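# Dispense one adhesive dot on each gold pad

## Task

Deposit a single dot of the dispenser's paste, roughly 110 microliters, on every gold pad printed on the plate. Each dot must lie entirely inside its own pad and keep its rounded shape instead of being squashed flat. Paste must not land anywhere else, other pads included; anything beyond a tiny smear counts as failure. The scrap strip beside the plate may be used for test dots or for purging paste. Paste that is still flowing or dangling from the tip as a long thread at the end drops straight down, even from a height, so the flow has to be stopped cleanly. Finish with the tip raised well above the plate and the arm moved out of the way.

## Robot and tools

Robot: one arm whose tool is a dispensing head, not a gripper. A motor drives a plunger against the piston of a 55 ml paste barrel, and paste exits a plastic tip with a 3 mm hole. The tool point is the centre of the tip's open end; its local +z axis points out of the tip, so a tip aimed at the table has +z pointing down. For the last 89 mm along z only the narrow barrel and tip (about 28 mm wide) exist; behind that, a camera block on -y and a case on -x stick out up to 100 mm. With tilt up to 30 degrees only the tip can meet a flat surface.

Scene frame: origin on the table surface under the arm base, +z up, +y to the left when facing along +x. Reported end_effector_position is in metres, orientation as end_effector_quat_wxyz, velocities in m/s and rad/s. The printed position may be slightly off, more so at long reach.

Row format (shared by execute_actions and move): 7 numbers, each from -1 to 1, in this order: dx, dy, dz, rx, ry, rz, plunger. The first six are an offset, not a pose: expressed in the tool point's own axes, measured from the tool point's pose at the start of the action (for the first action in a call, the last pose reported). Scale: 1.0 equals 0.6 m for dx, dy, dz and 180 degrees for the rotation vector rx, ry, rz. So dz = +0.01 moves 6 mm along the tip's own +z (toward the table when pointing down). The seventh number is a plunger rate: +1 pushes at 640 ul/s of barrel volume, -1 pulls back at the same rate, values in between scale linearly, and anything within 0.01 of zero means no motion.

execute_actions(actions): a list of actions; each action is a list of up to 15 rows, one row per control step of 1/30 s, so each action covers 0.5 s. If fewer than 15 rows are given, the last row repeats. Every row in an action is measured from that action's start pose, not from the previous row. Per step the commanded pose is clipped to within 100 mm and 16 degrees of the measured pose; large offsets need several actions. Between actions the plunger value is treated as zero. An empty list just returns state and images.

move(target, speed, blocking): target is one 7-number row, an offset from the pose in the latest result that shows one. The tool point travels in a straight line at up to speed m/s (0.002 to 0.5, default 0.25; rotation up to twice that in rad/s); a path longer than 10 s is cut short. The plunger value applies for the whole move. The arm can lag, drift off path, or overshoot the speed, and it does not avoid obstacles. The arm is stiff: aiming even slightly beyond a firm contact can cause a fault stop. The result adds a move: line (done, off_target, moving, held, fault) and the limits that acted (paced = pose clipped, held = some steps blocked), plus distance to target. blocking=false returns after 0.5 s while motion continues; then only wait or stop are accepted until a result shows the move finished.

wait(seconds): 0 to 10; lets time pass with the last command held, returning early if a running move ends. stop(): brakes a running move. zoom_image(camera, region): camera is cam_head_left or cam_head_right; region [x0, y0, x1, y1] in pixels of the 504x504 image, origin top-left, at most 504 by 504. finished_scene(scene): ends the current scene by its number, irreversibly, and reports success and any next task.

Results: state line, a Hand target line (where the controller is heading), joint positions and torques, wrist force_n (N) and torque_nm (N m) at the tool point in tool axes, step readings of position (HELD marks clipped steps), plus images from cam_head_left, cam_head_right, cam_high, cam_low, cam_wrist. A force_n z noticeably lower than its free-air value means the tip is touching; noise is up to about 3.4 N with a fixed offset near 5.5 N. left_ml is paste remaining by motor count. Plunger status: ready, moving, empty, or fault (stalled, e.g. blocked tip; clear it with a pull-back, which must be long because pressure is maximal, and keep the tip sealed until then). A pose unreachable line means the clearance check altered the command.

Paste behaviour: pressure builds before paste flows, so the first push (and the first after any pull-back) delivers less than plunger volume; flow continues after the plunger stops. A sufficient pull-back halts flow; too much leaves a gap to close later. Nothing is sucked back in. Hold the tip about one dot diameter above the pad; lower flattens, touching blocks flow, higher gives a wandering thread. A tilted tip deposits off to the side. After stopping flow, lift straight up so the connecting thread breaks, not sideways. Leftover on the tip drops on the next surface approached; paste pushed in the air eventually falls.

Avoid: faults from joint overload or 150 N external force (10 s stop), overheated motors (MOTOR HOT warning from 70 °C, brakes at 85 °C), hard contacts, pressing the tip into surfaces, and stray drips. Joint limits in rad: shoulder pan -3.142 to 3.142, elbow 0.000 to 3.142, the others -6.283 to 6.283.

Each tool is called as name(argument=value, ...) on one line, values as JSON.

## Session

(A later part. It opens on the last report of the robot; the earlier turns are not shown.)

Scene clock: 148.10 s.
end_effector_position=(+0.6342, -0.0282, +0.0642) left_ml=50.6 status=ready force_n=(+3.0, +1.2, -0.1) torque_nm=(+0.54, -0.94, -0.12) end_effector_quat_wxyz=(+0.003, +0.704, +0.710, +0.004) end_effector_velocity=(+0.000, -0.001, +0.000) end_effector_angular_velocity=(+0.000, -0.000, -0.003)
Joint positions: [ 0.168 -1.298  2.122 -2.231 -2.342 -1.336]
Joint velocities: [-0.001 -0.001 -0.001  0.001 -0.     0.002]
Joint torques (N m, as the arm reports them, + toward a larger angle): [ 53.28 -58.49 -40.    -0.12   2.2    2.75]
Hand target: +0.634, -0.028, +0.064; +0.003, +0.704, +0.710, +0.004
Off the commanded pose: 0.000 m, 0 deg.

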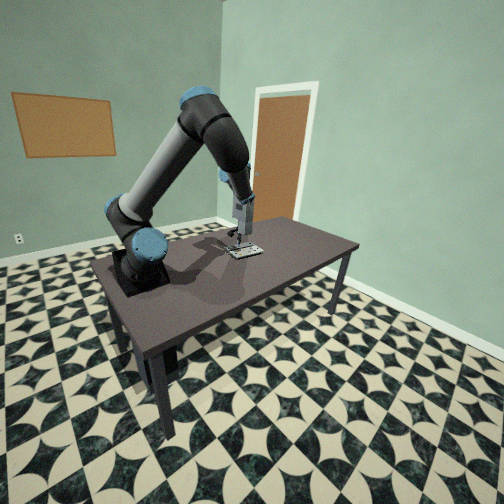

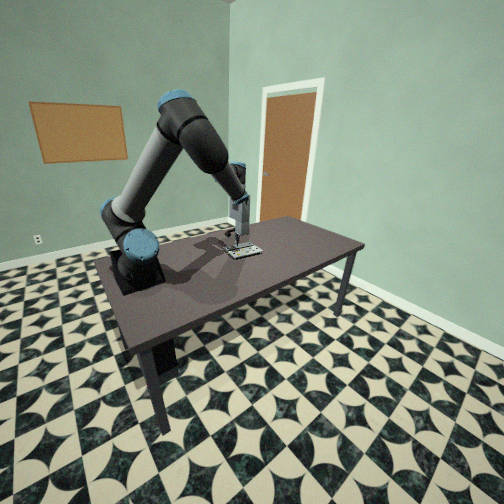

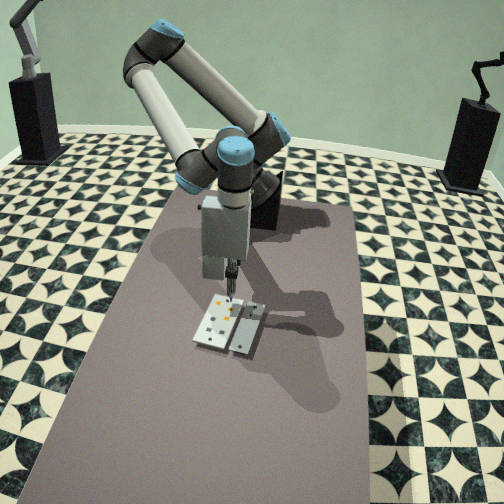

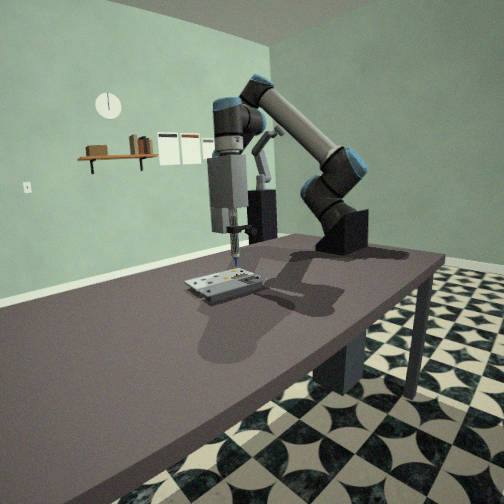

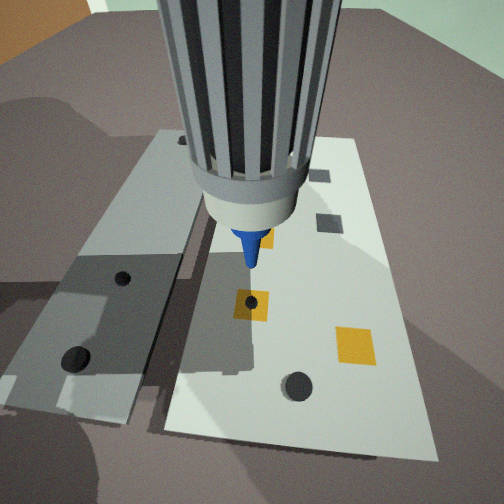

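move(target=[-0.0755,-0.036,0.02,0,0,0,0])

move(target=[0,0,0.0302,0,0,0,0], speed=0.05)

execute_actions(actions=[[[0,0,0,0,0,0,0.594]]])

wait(seconds=10)

wait(seconds=10)

zoom_image(camera="cam_wrist", region=[210,230,290,310])

Scene clock: 158.47 s.
end_effector_position=(+0.6131, -0.0736, +0.0520) left_ml=50.6 status=ready force_n=(+3.0, +3.7, -3.4) torque_nm=(+1.47, -0.99, -0.13) end_effector_quat_wxyz=(+0.003, +0.704, +0.710, +0.004) end_effector_velocity=(-0.000, -0.001, -0.001) end_effector_angular_velocity=(-0.000, -0.000, -0.002)
Joint positions: [ 0.111 -1.373  2.181 -2.27  -2.35  -1.415]
Joint velocities: [-0.002 -0.001  0.002 -0.004 -0.001 -0.001]
Joint torques (N m, as the arm reports them, + toward a larger angle): [ 13.75 -52.9  -12.45  -6.45  -1.04  -3.25]
Hand target: +0.613, -0.074, +0.052; +0.003, +0.704, +0.710, +0.004
Off the commanded pose: 0.000 m, 0 deg.
move: done

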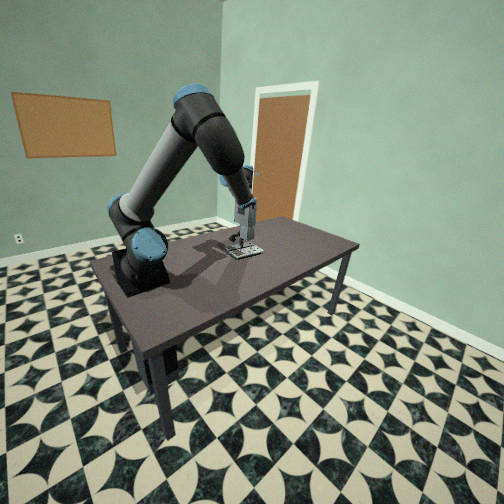

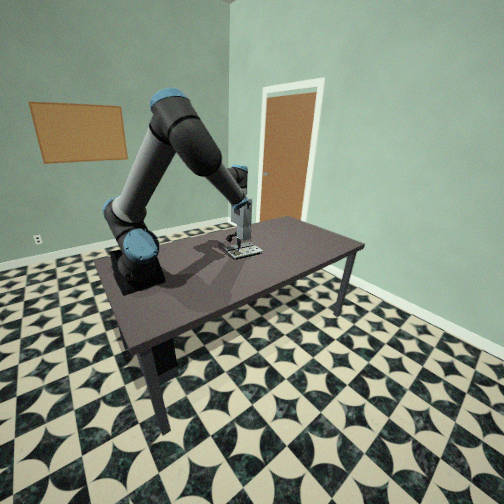

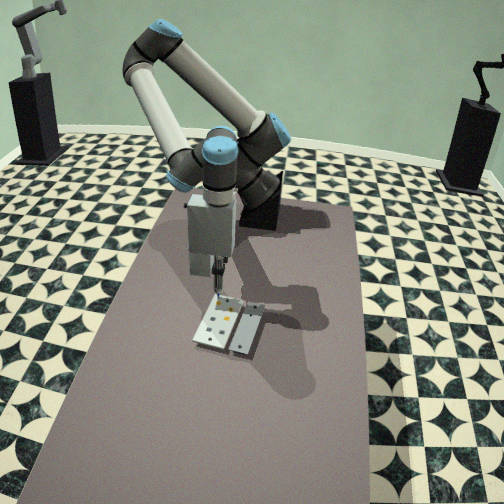

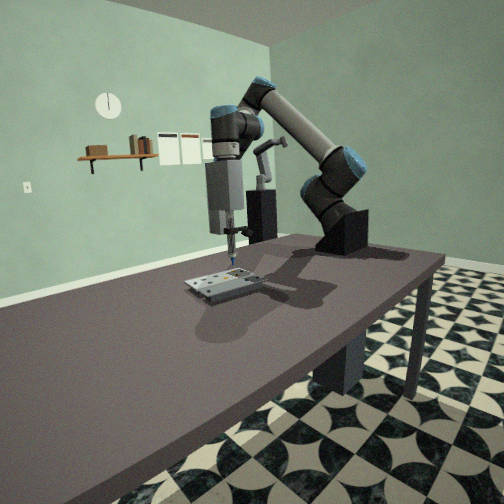

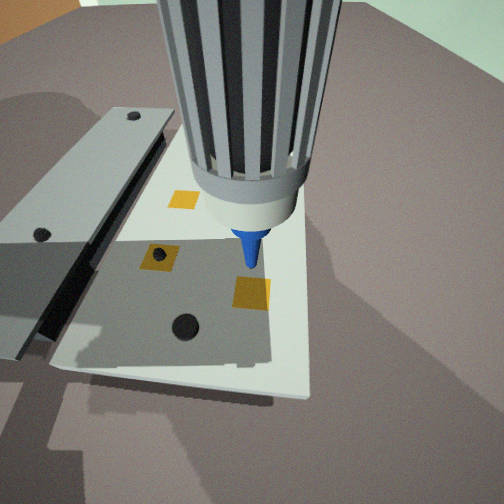

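Scene clock: 159.27 s.
end_effector_position=(+0.6132, -0.0736, +0.0340) left_ml=50.6 status=ready force_n=(+1.9, +1.6, -0.8) torque_nm=(+0.72, -0.54, -0.16) end_effector_quat_wxyz=(+0.003, +0.704, +0.710, +0.004) end_effector_velocity=(-0.000, -0.000, -0.002) end_effector_angular_velocity=(+0.000, +0.000, +0.001)
Joint positions: [ 0.091 -1.358  2.2   -2.324 -2.352 -1.443]
Joint velocities: [-0.002  0.001  0.002 -0.005  0.    -0.003]
Joint torques (N m, as the arm reports them, + toward a larger angle): [ 15.   -18.14 -11.38  -6.13  -2.11  -3.1 ]
Hand target: +0.613, -0.074, +0.034; +0.003, +0.704, +0.710, +0.004
Off the commanded pose: 0.000 m, 0 deg.
move: done

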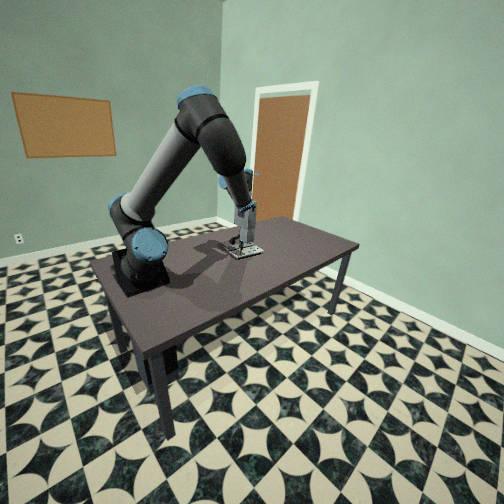

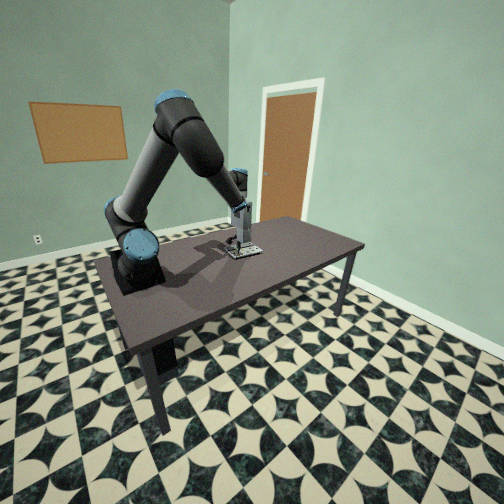

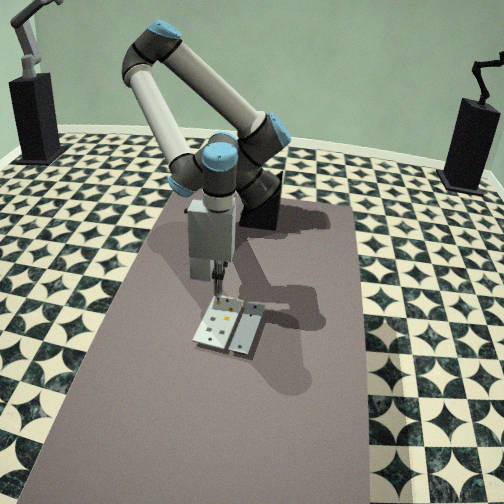

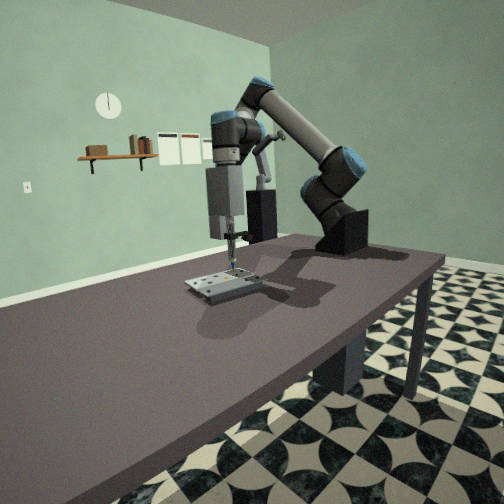

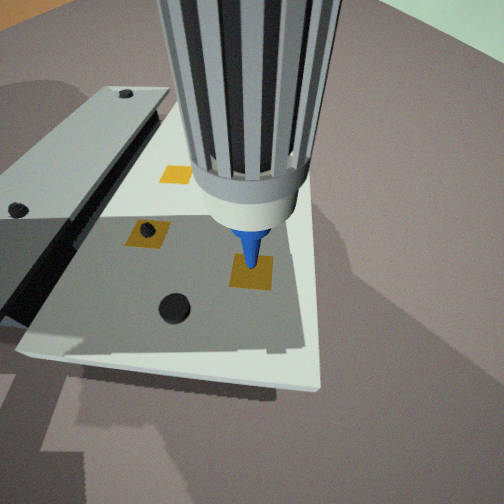

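Scene clock: 159.77 s.
end_effector_position=(+0.6132, -0.0736, +0.0339) left_ml=50.5 status=moving force_n=(+1.5, +2.0, -2.7) torque_nm=(+0.86, -0.42, -0.14) end_effector_quat_wxyz=(+0.003, +0.704, +0.710, +0.004) end_effector_velocity=(-0.000, +0.001, +0.001) end_effector_angular_velocity=(+0.002, -0.000, -0.003)
Joint positions: [ 0.091 -1.358  2.2   -2.324 -2.352 -1.443]
Joint velocities: [ 0.001 -0.001 -0.     0.001  0.002  0.003]
Joint torques (N m, as the arm reports them, + toward a larger angle): [ 27.88 -30.33 -18.74  -0.06  -2.06   2.81]
Hand target: +0.613, -0.074, +0.034; +0.003, +0.704, +0.710, +0.004
Off the commanded pose: 0.000 m, 0 deg.
Step readings (end_effector_position):
0: (+0.6132, -0.0736, +0.0340)
1: (+0.6132, -0.0736, +0.0339)
2: (+0.6132, -0.0736, +0.0339)
4: (+0.6132, -0.0736, +0.0339)
8: (+0.6132, -0.0736, +0.0339)
15: end_effector_position above

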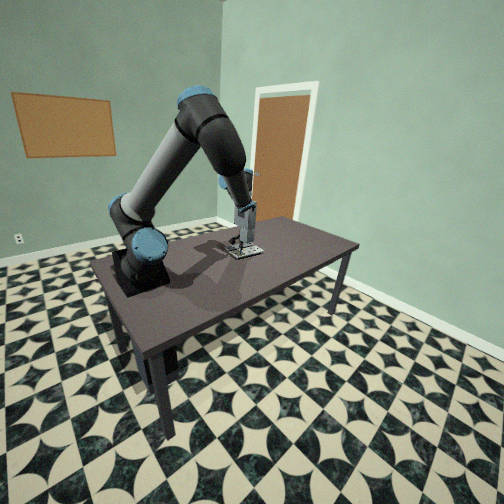

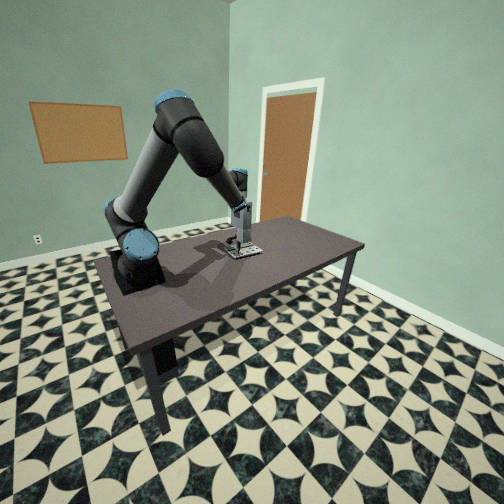

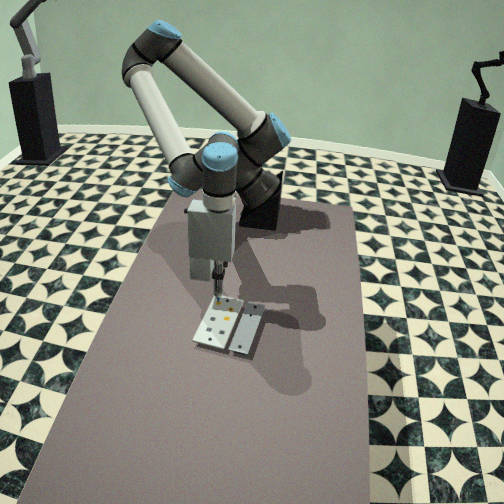

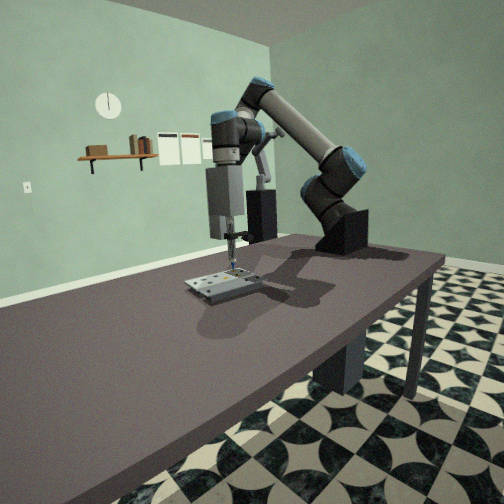

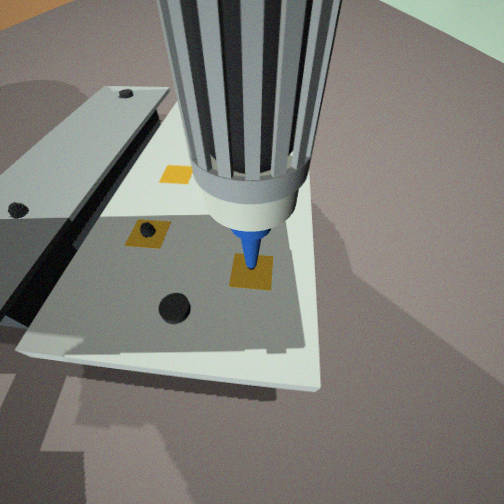

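Scene clock: 169.77 s.
end_effector_position=(+0.6132, -0.0736, +0.0340) left_ml=50.5 status=ready force_n=(+2.1, -0.7, -3.0) torque_nm=(-0.15, -0.70, -0.14) end_effector_quat_wxyz=(+0.003, +0.704, +0.710, +0.004) end_effector_velocity=(-0.001, +0.000, -0.000) end_effector_angular_velocity=(+0.000, +0.001, +0.002)
Joint positions: [ 0.091 -1.358  2.2   -2.324 -2.352 -1.443]
Joint velocities: [ 0.     0.     0.     0.001  0.    -0.001]
Joint torques (N m, as the arm reports them, + toward a larger angle): [ 51.44 -56.53 -37.39  -0.05   2.44   2.49]
Hand target: +0.613, -0.074, +0.034; +0.003, +0.704, +0.710, +0.004
Off the commanded pose: 0.000 m, 0 deg.
wait: 10.00 s; at rest by 0.20 s

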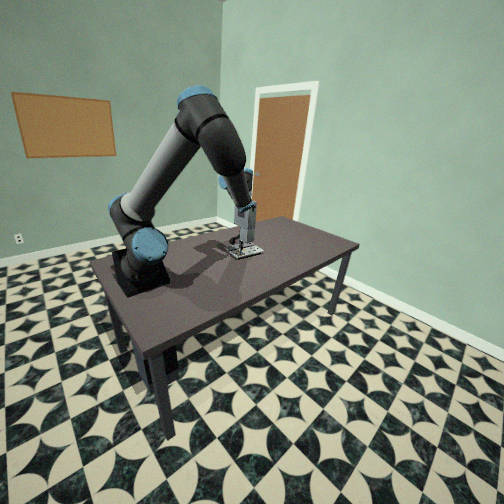

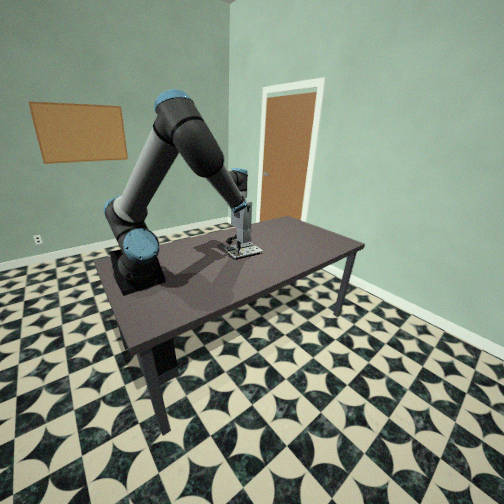

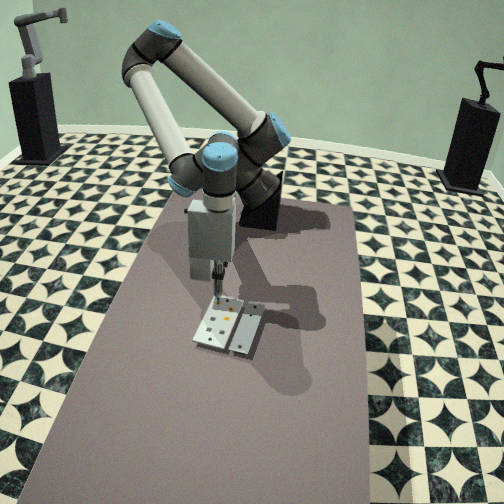

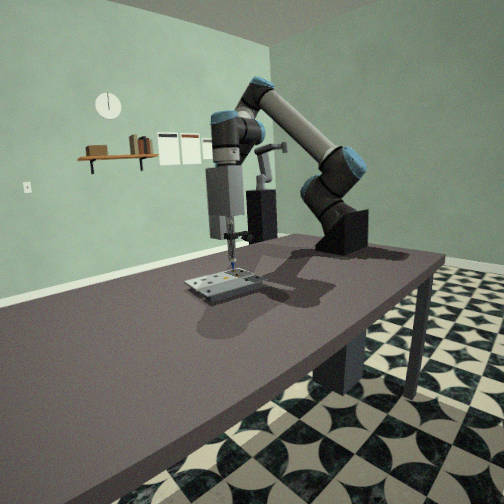

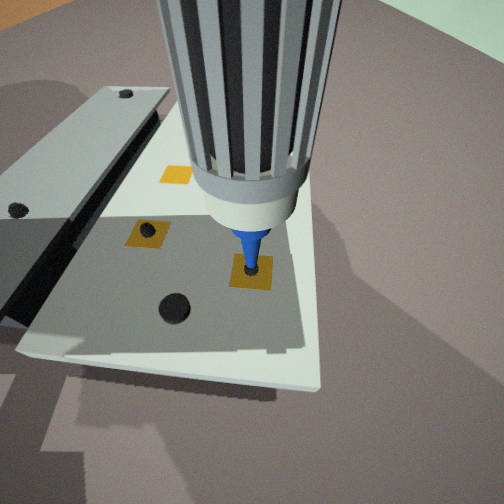

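Scene clock: 179.77 s.
end_effector_position=(+0.6132, -0.0736, +0.0340) left_ml=50.5 status=ready force_n=(+1.1, +3.0, -2.9) torque_nm=(+1.33, -0.29, -0.13) end_effector_quat_wxyz=(+0.003, +0.704, +0.710, +0.004) end_effector_velocity=(+0.000, +0.000, -0.000) end_effector_angular_velocity=(+0.001, +0.000, -0.002)
Joint positions: [ 0.091 -1.358  2.2   -2.324 -2.352 -1.443]
Joint velocities: [-0.     0.    -0.    -0.     0.001  0.002]
Joint torques (N m, as the arm reports them, + toward a larger angle): [ 50.85 -55.7  -36.13  -0.23   2.03   2.26]
Hand target: +0.613, -0.074, +0.034; +0.003, +0.704, +0.710, +0.004
Off the commanded pose: 0.000 m, 0 deg.
wait: 10.00 s; at rest by 0.17 s

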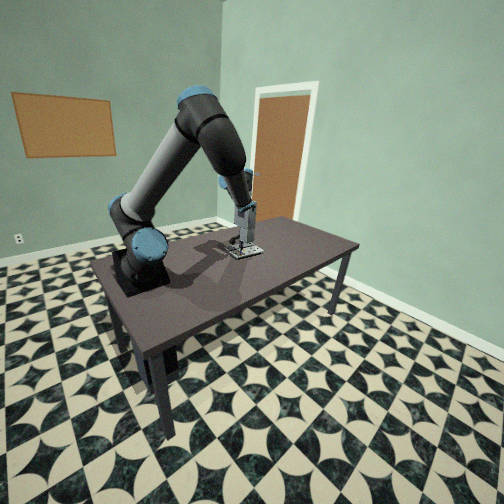

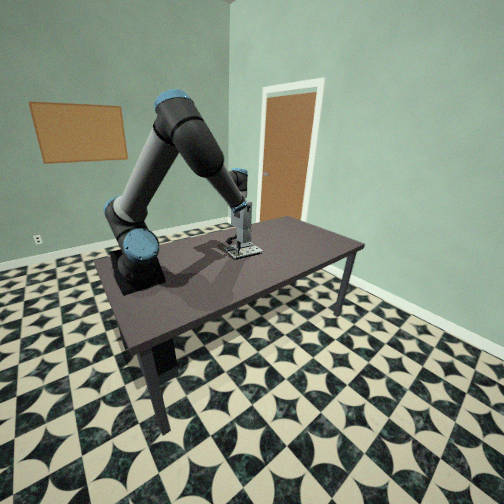

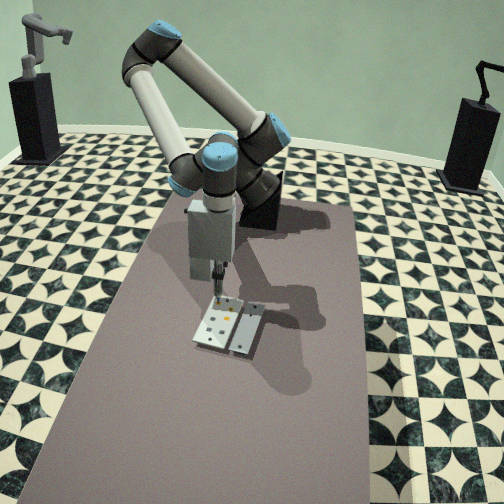

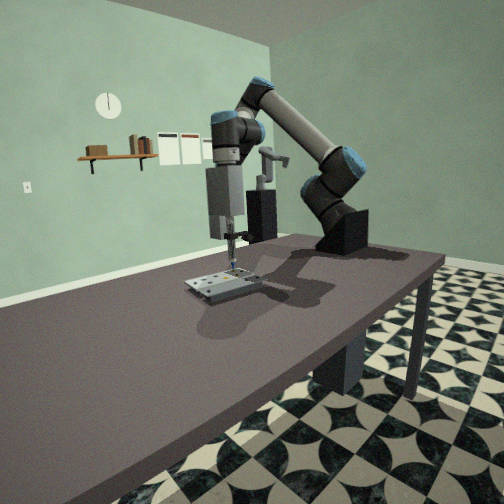

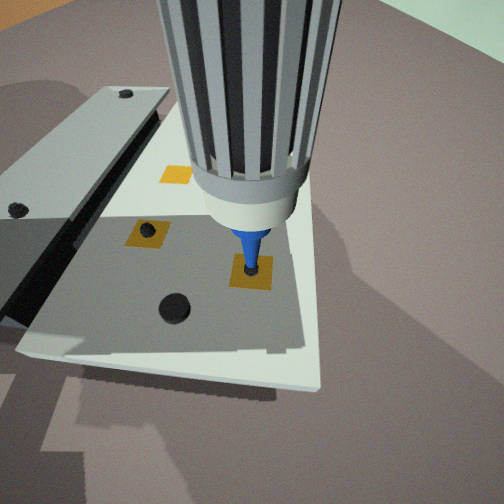

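Region (210, 230, 290, 310) of cam_wrist's 504x504 image, scaled by 6.300, with more detail than that image has.

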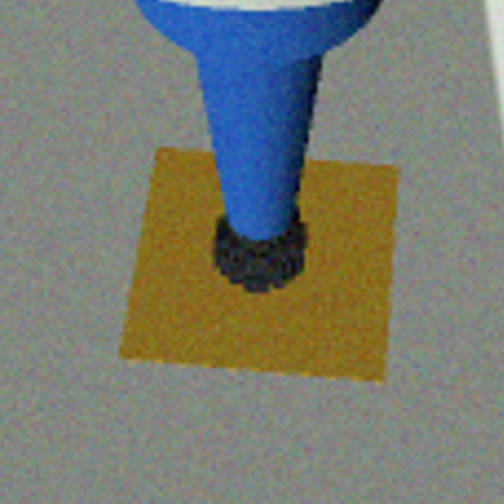

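execute_actions(actions=[[[0,0,0,0,0,0,-0.75],[0,0,0,0,0,0,-0.75],[0,0,0,0,0,0,-0.75],[0,0,0,0,0,0,-0.75],[0,0,0,0,0,0,-0.75],[0,0,-0.005,0,0,0,0],[0,0,-0.01,0,0,0,0],[0,0,-0.02,0,0,0,0],[0,0,-0.03,0,0,0,0],[0,0,-0.04,0,0,0,0],[0,0,-0.055,0,0,0,0]]])

wait(seconds=2)

Scene clock: 185.40 s.
end_effector_position=(+0.6133, -0.0737, +0.0612) left_ml=50.5 status=ready force_n=(+3.0, +2.2, -2.8) torque_nm=(+0.94, -1.01, -0.10) end_effector_quat_wxyz=(+0.004, +0.704, +0.710, +0.005) end_effector_velocity=(-0.002, +0.000, +0.070) end_effector_angular_velocity=(-0.001, +0.007, +0.000)
Joint positions: [ 0.121 -1.381  2.173 -2.247 -2.348 -1.403]
Joint velocities: [ 0.078 -0.053 -0.08   0.219  0.01   0.115]
Joint torques (N m, as the arm reports them, + toward a larger angle): [ 41.51 -46.42 -36.04  -0.43   2.66   2.74]
Hand target: +0.613, -0.074, +0.067; +0.003, +0.704, +0.710, +0.004
Off the commanded pose: 0.006 m, 0 deg.
Step readings (end_effector_position):
0: (+0.6132, -0.0736, +0.0340)
1: (+0.6132, -0.0736, +0.0340)
2: (+0.6132, -0.0736, +0.0340)
4: (+0.6132, -0.0736, +0.0340)
8: (+0.6132, -0.0736, +0.0354)
15: end_effector_position above

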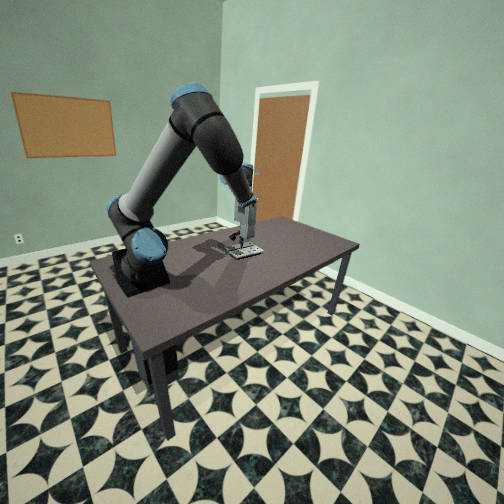

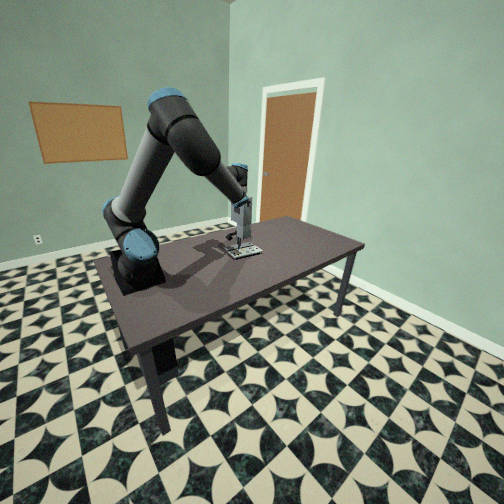

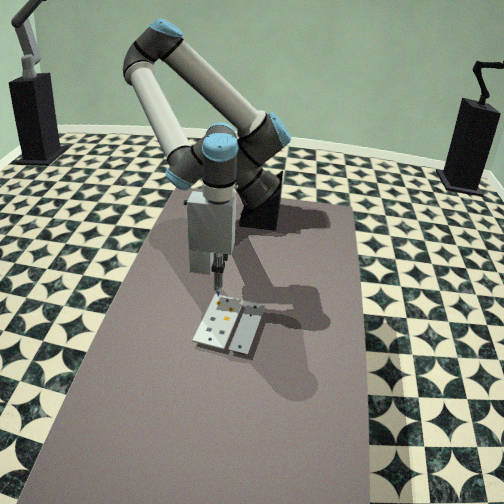

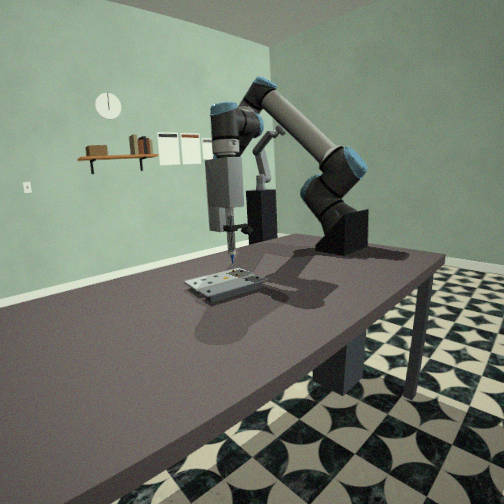

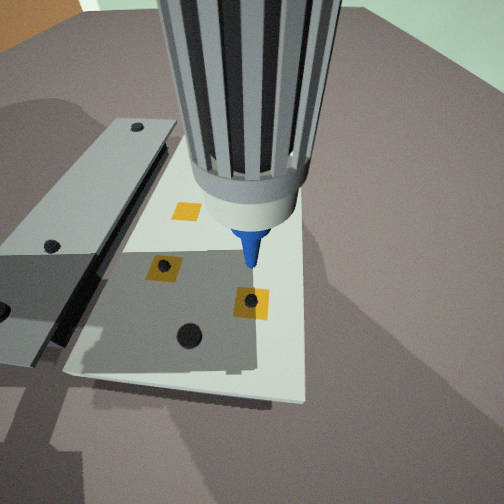

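Scene clock: 187.40 s.
end_effector_position=(+0.6129, -0.0736, +0.0669) left_ml=50.5 status=ready force_n=(+1.0, +1.4, -2.0) torque_nm=(+0.63, -0.21, -0.07) end_effector_quat_wxyz=(+0.003, +0.704, +0.710, +0.004) end_effector_velocity=(-0.000, +0.000, +0.001) end_effector_angular_velocity=(+0.000, -0.001, -0.000)
Joint positions: [ 0.128 -1.385  2.166 -2.228 -2.348 -1.393]
Joint velocities: [ 0.001 -0.001  0.001  0.     0.     0.001]
Joint torques (N m, as the arm reports them, + toward a larger angle): [ 49.79 -55.7  -40.17  -0.06   2.44   2.72]
Hand target: +0.613, -0.074, +0.067; +0.003, +0.704, +0.710, +0.004
Off the commanded pose: 0.000 m, 0 deg.
wait: 2.00 s; at rest by 0.27 s

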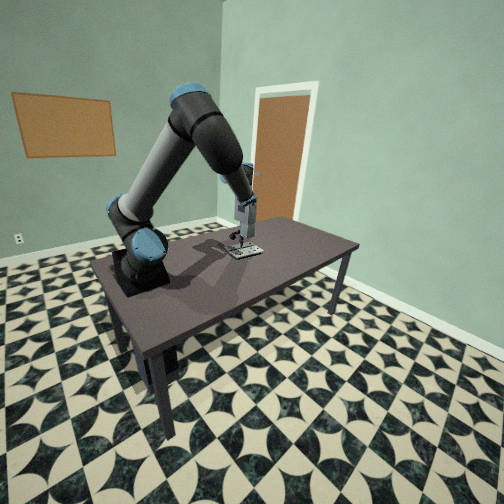

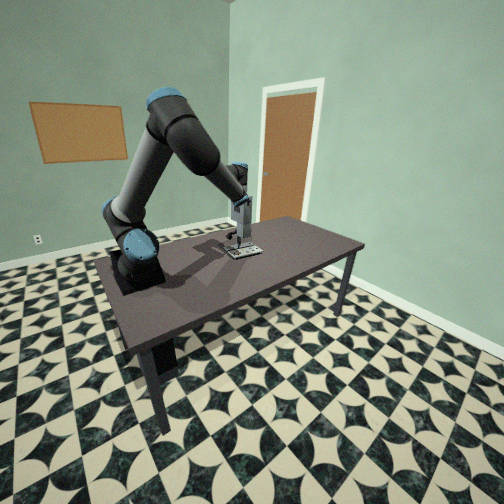

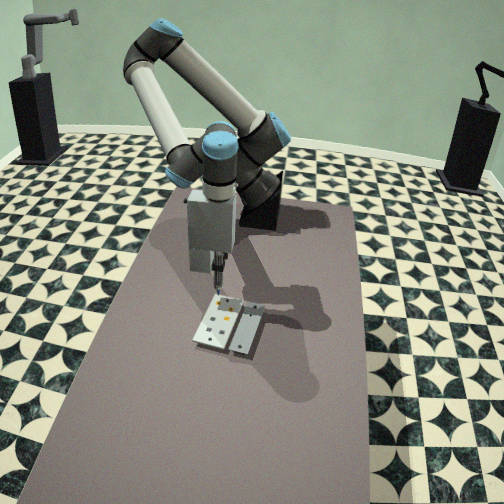

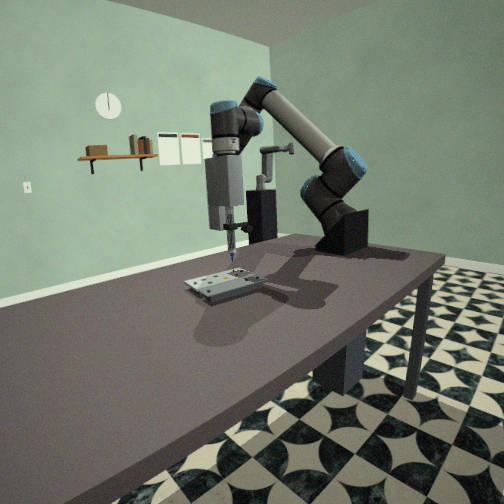

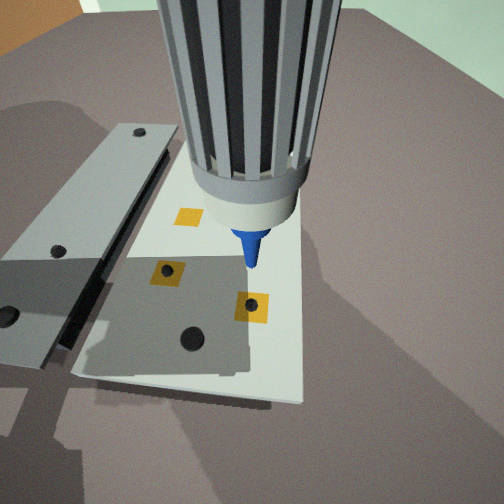

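To C, at z≈0.052 (reference: pad centre at pixel 251,293).

move(target=[0.066,0.11,0.026,0,0,0,0])

Scene clock: 191.33 s.
end_effector_position=(+0.6787, -0.0336, +0.0520) left_ml=50.5 status=ready force_n=(+2.0, +2.1, -1.0) torque_nm=(+0.92, -0.64, -0.13) end_effector_quat_wxyz=(+0.003, +0.704, +0.710, +0.004) end_effector_velocity=(+0.001, +0.001, -0.001) end_effector_angular_velocity=(-0.000, -0.000, +0.002)
Joint positions: [ 0.14  -1.241  2.059 -2.254 -2.346 -1.376]
Joint velocities: [ 0.     0.002 -0.001 -0.001 -0.    -0.002]
Joint torques (N m, as the arm reports them, + toward a larger angle): [ 59.8  -24.18 -39.39  -6.36  -2.18   2.67]
Hand target: +0.679, -0.034, +0.052; +0.003, +0.704, +0.710, +0.004
Off the commanded pose: 0.000 m, 0 deg.
move: done

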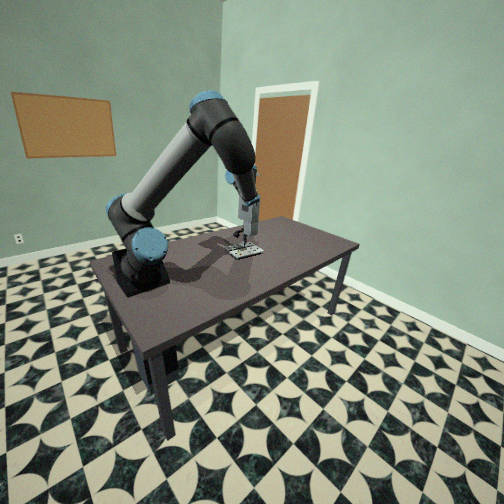

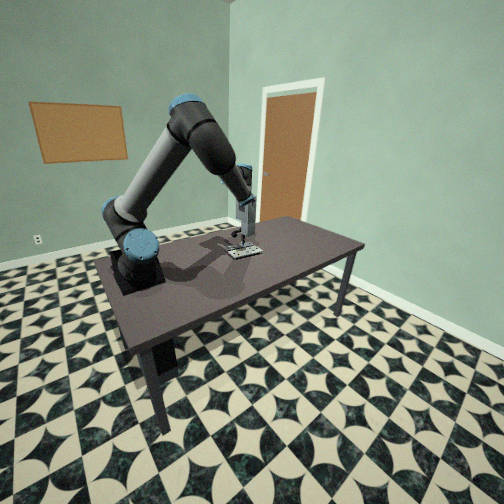

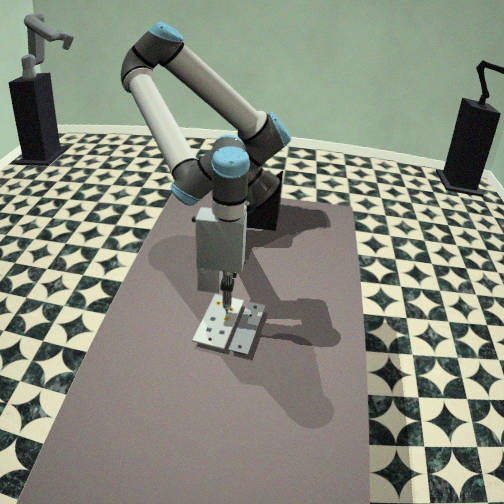

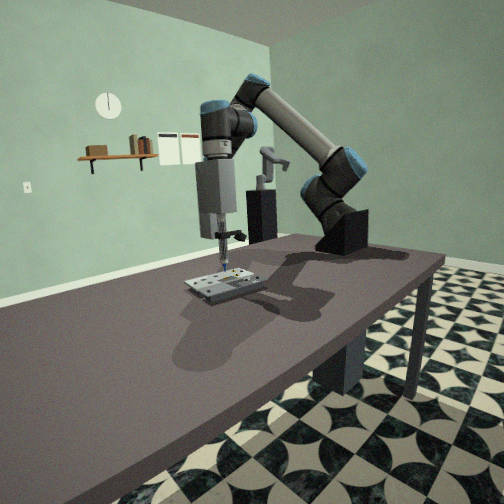

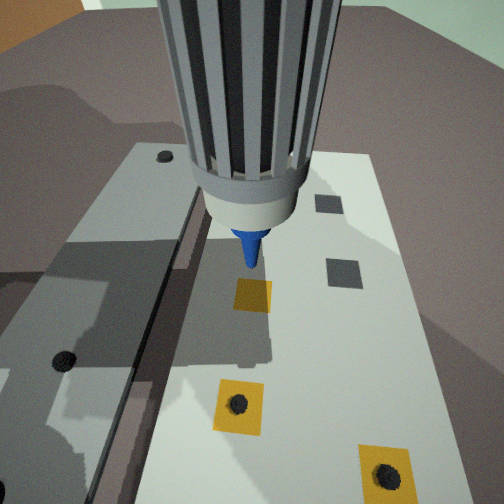

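move(target=[-0.001,-0.002,0.03,0,0,0,0], speed=0.05)

zoom_image(camera="cam_wrist", region=[210,230,290,310])

Scene clock: 196.47 s.
end_effector_position=(+0.6777, -0.0342, +0.0341) left_ml=50.5 status=ready force_n=(+2.0, +0.5, -0.8) torque_nm=(+0.25, -0.63, -0.10) end_effector_quat_wxyz=(+0.003, +0.704, +0.710, +0.004) end_effector_velocity=(+0.000, -0.001, -0.001) end_effector_angular_velocity=(-0.000, -0.001, -0.003)
Joint positions: [ 0.122 -1.229  2.078 -2.302 -2.348 -1.401]
Joint velocities: [-0.002  0.     0.002 -0.005 -0.001 -0.001]
Joint torques (N m, as the arm reports them, + toward a larger angle): [ 22.16 -24.01 -11.98  -6.04  -2.03  -2.9 ]
Hand target: +0.678, -0.034, +0.034; +0.003, +0.704, +0.710, +0.004
Off the commanded pose: 0.000 m, 0 deg.
move: done

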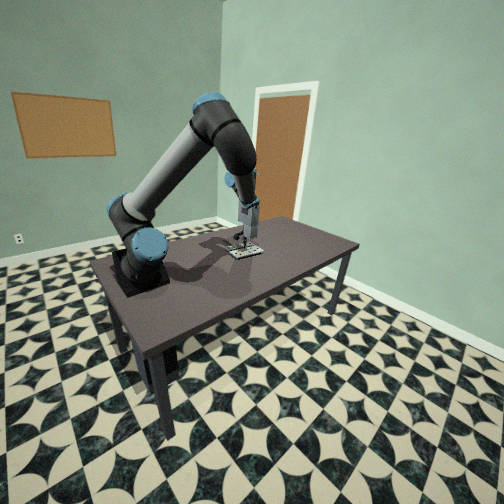

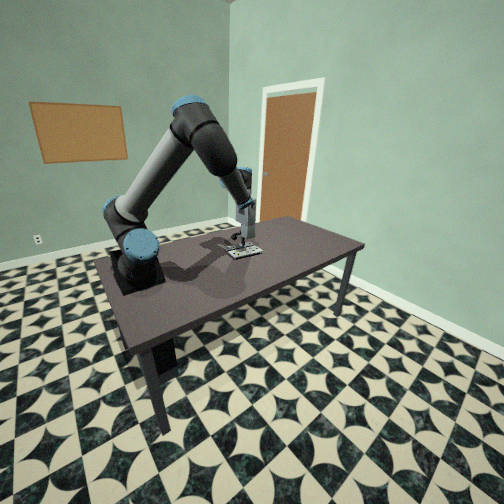

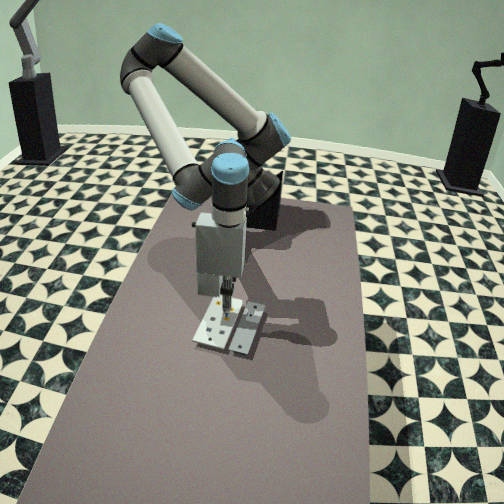

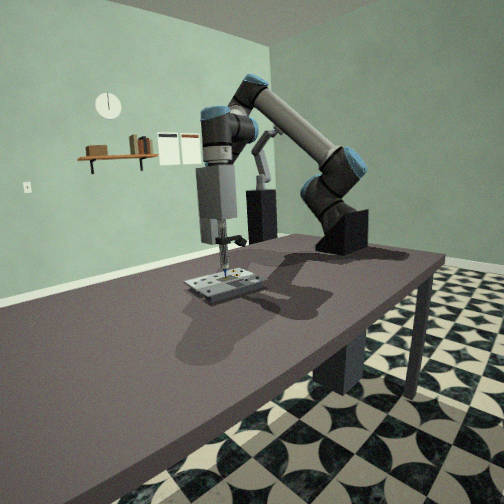

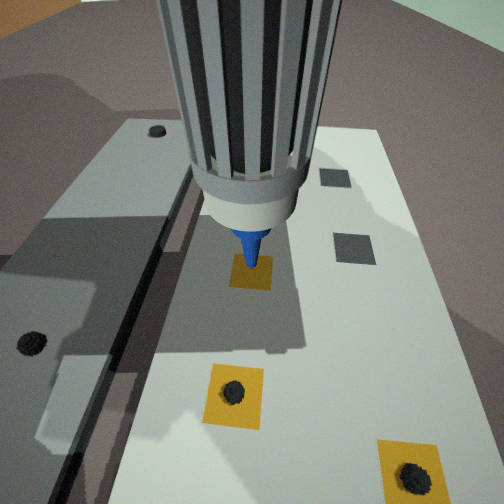

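Region (210, 230, 290, 310) of cam_wrist's 504x504 image, scaled by 6.300, with more detail than that image has.

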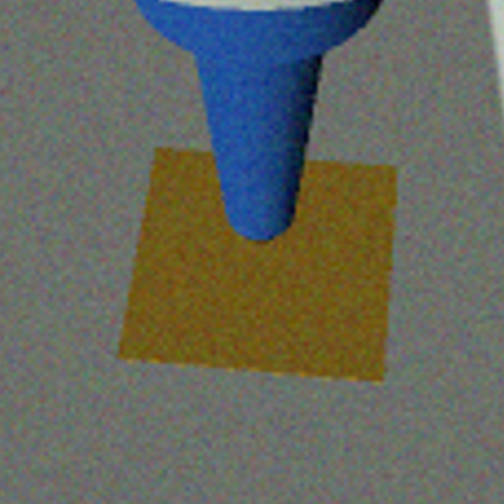

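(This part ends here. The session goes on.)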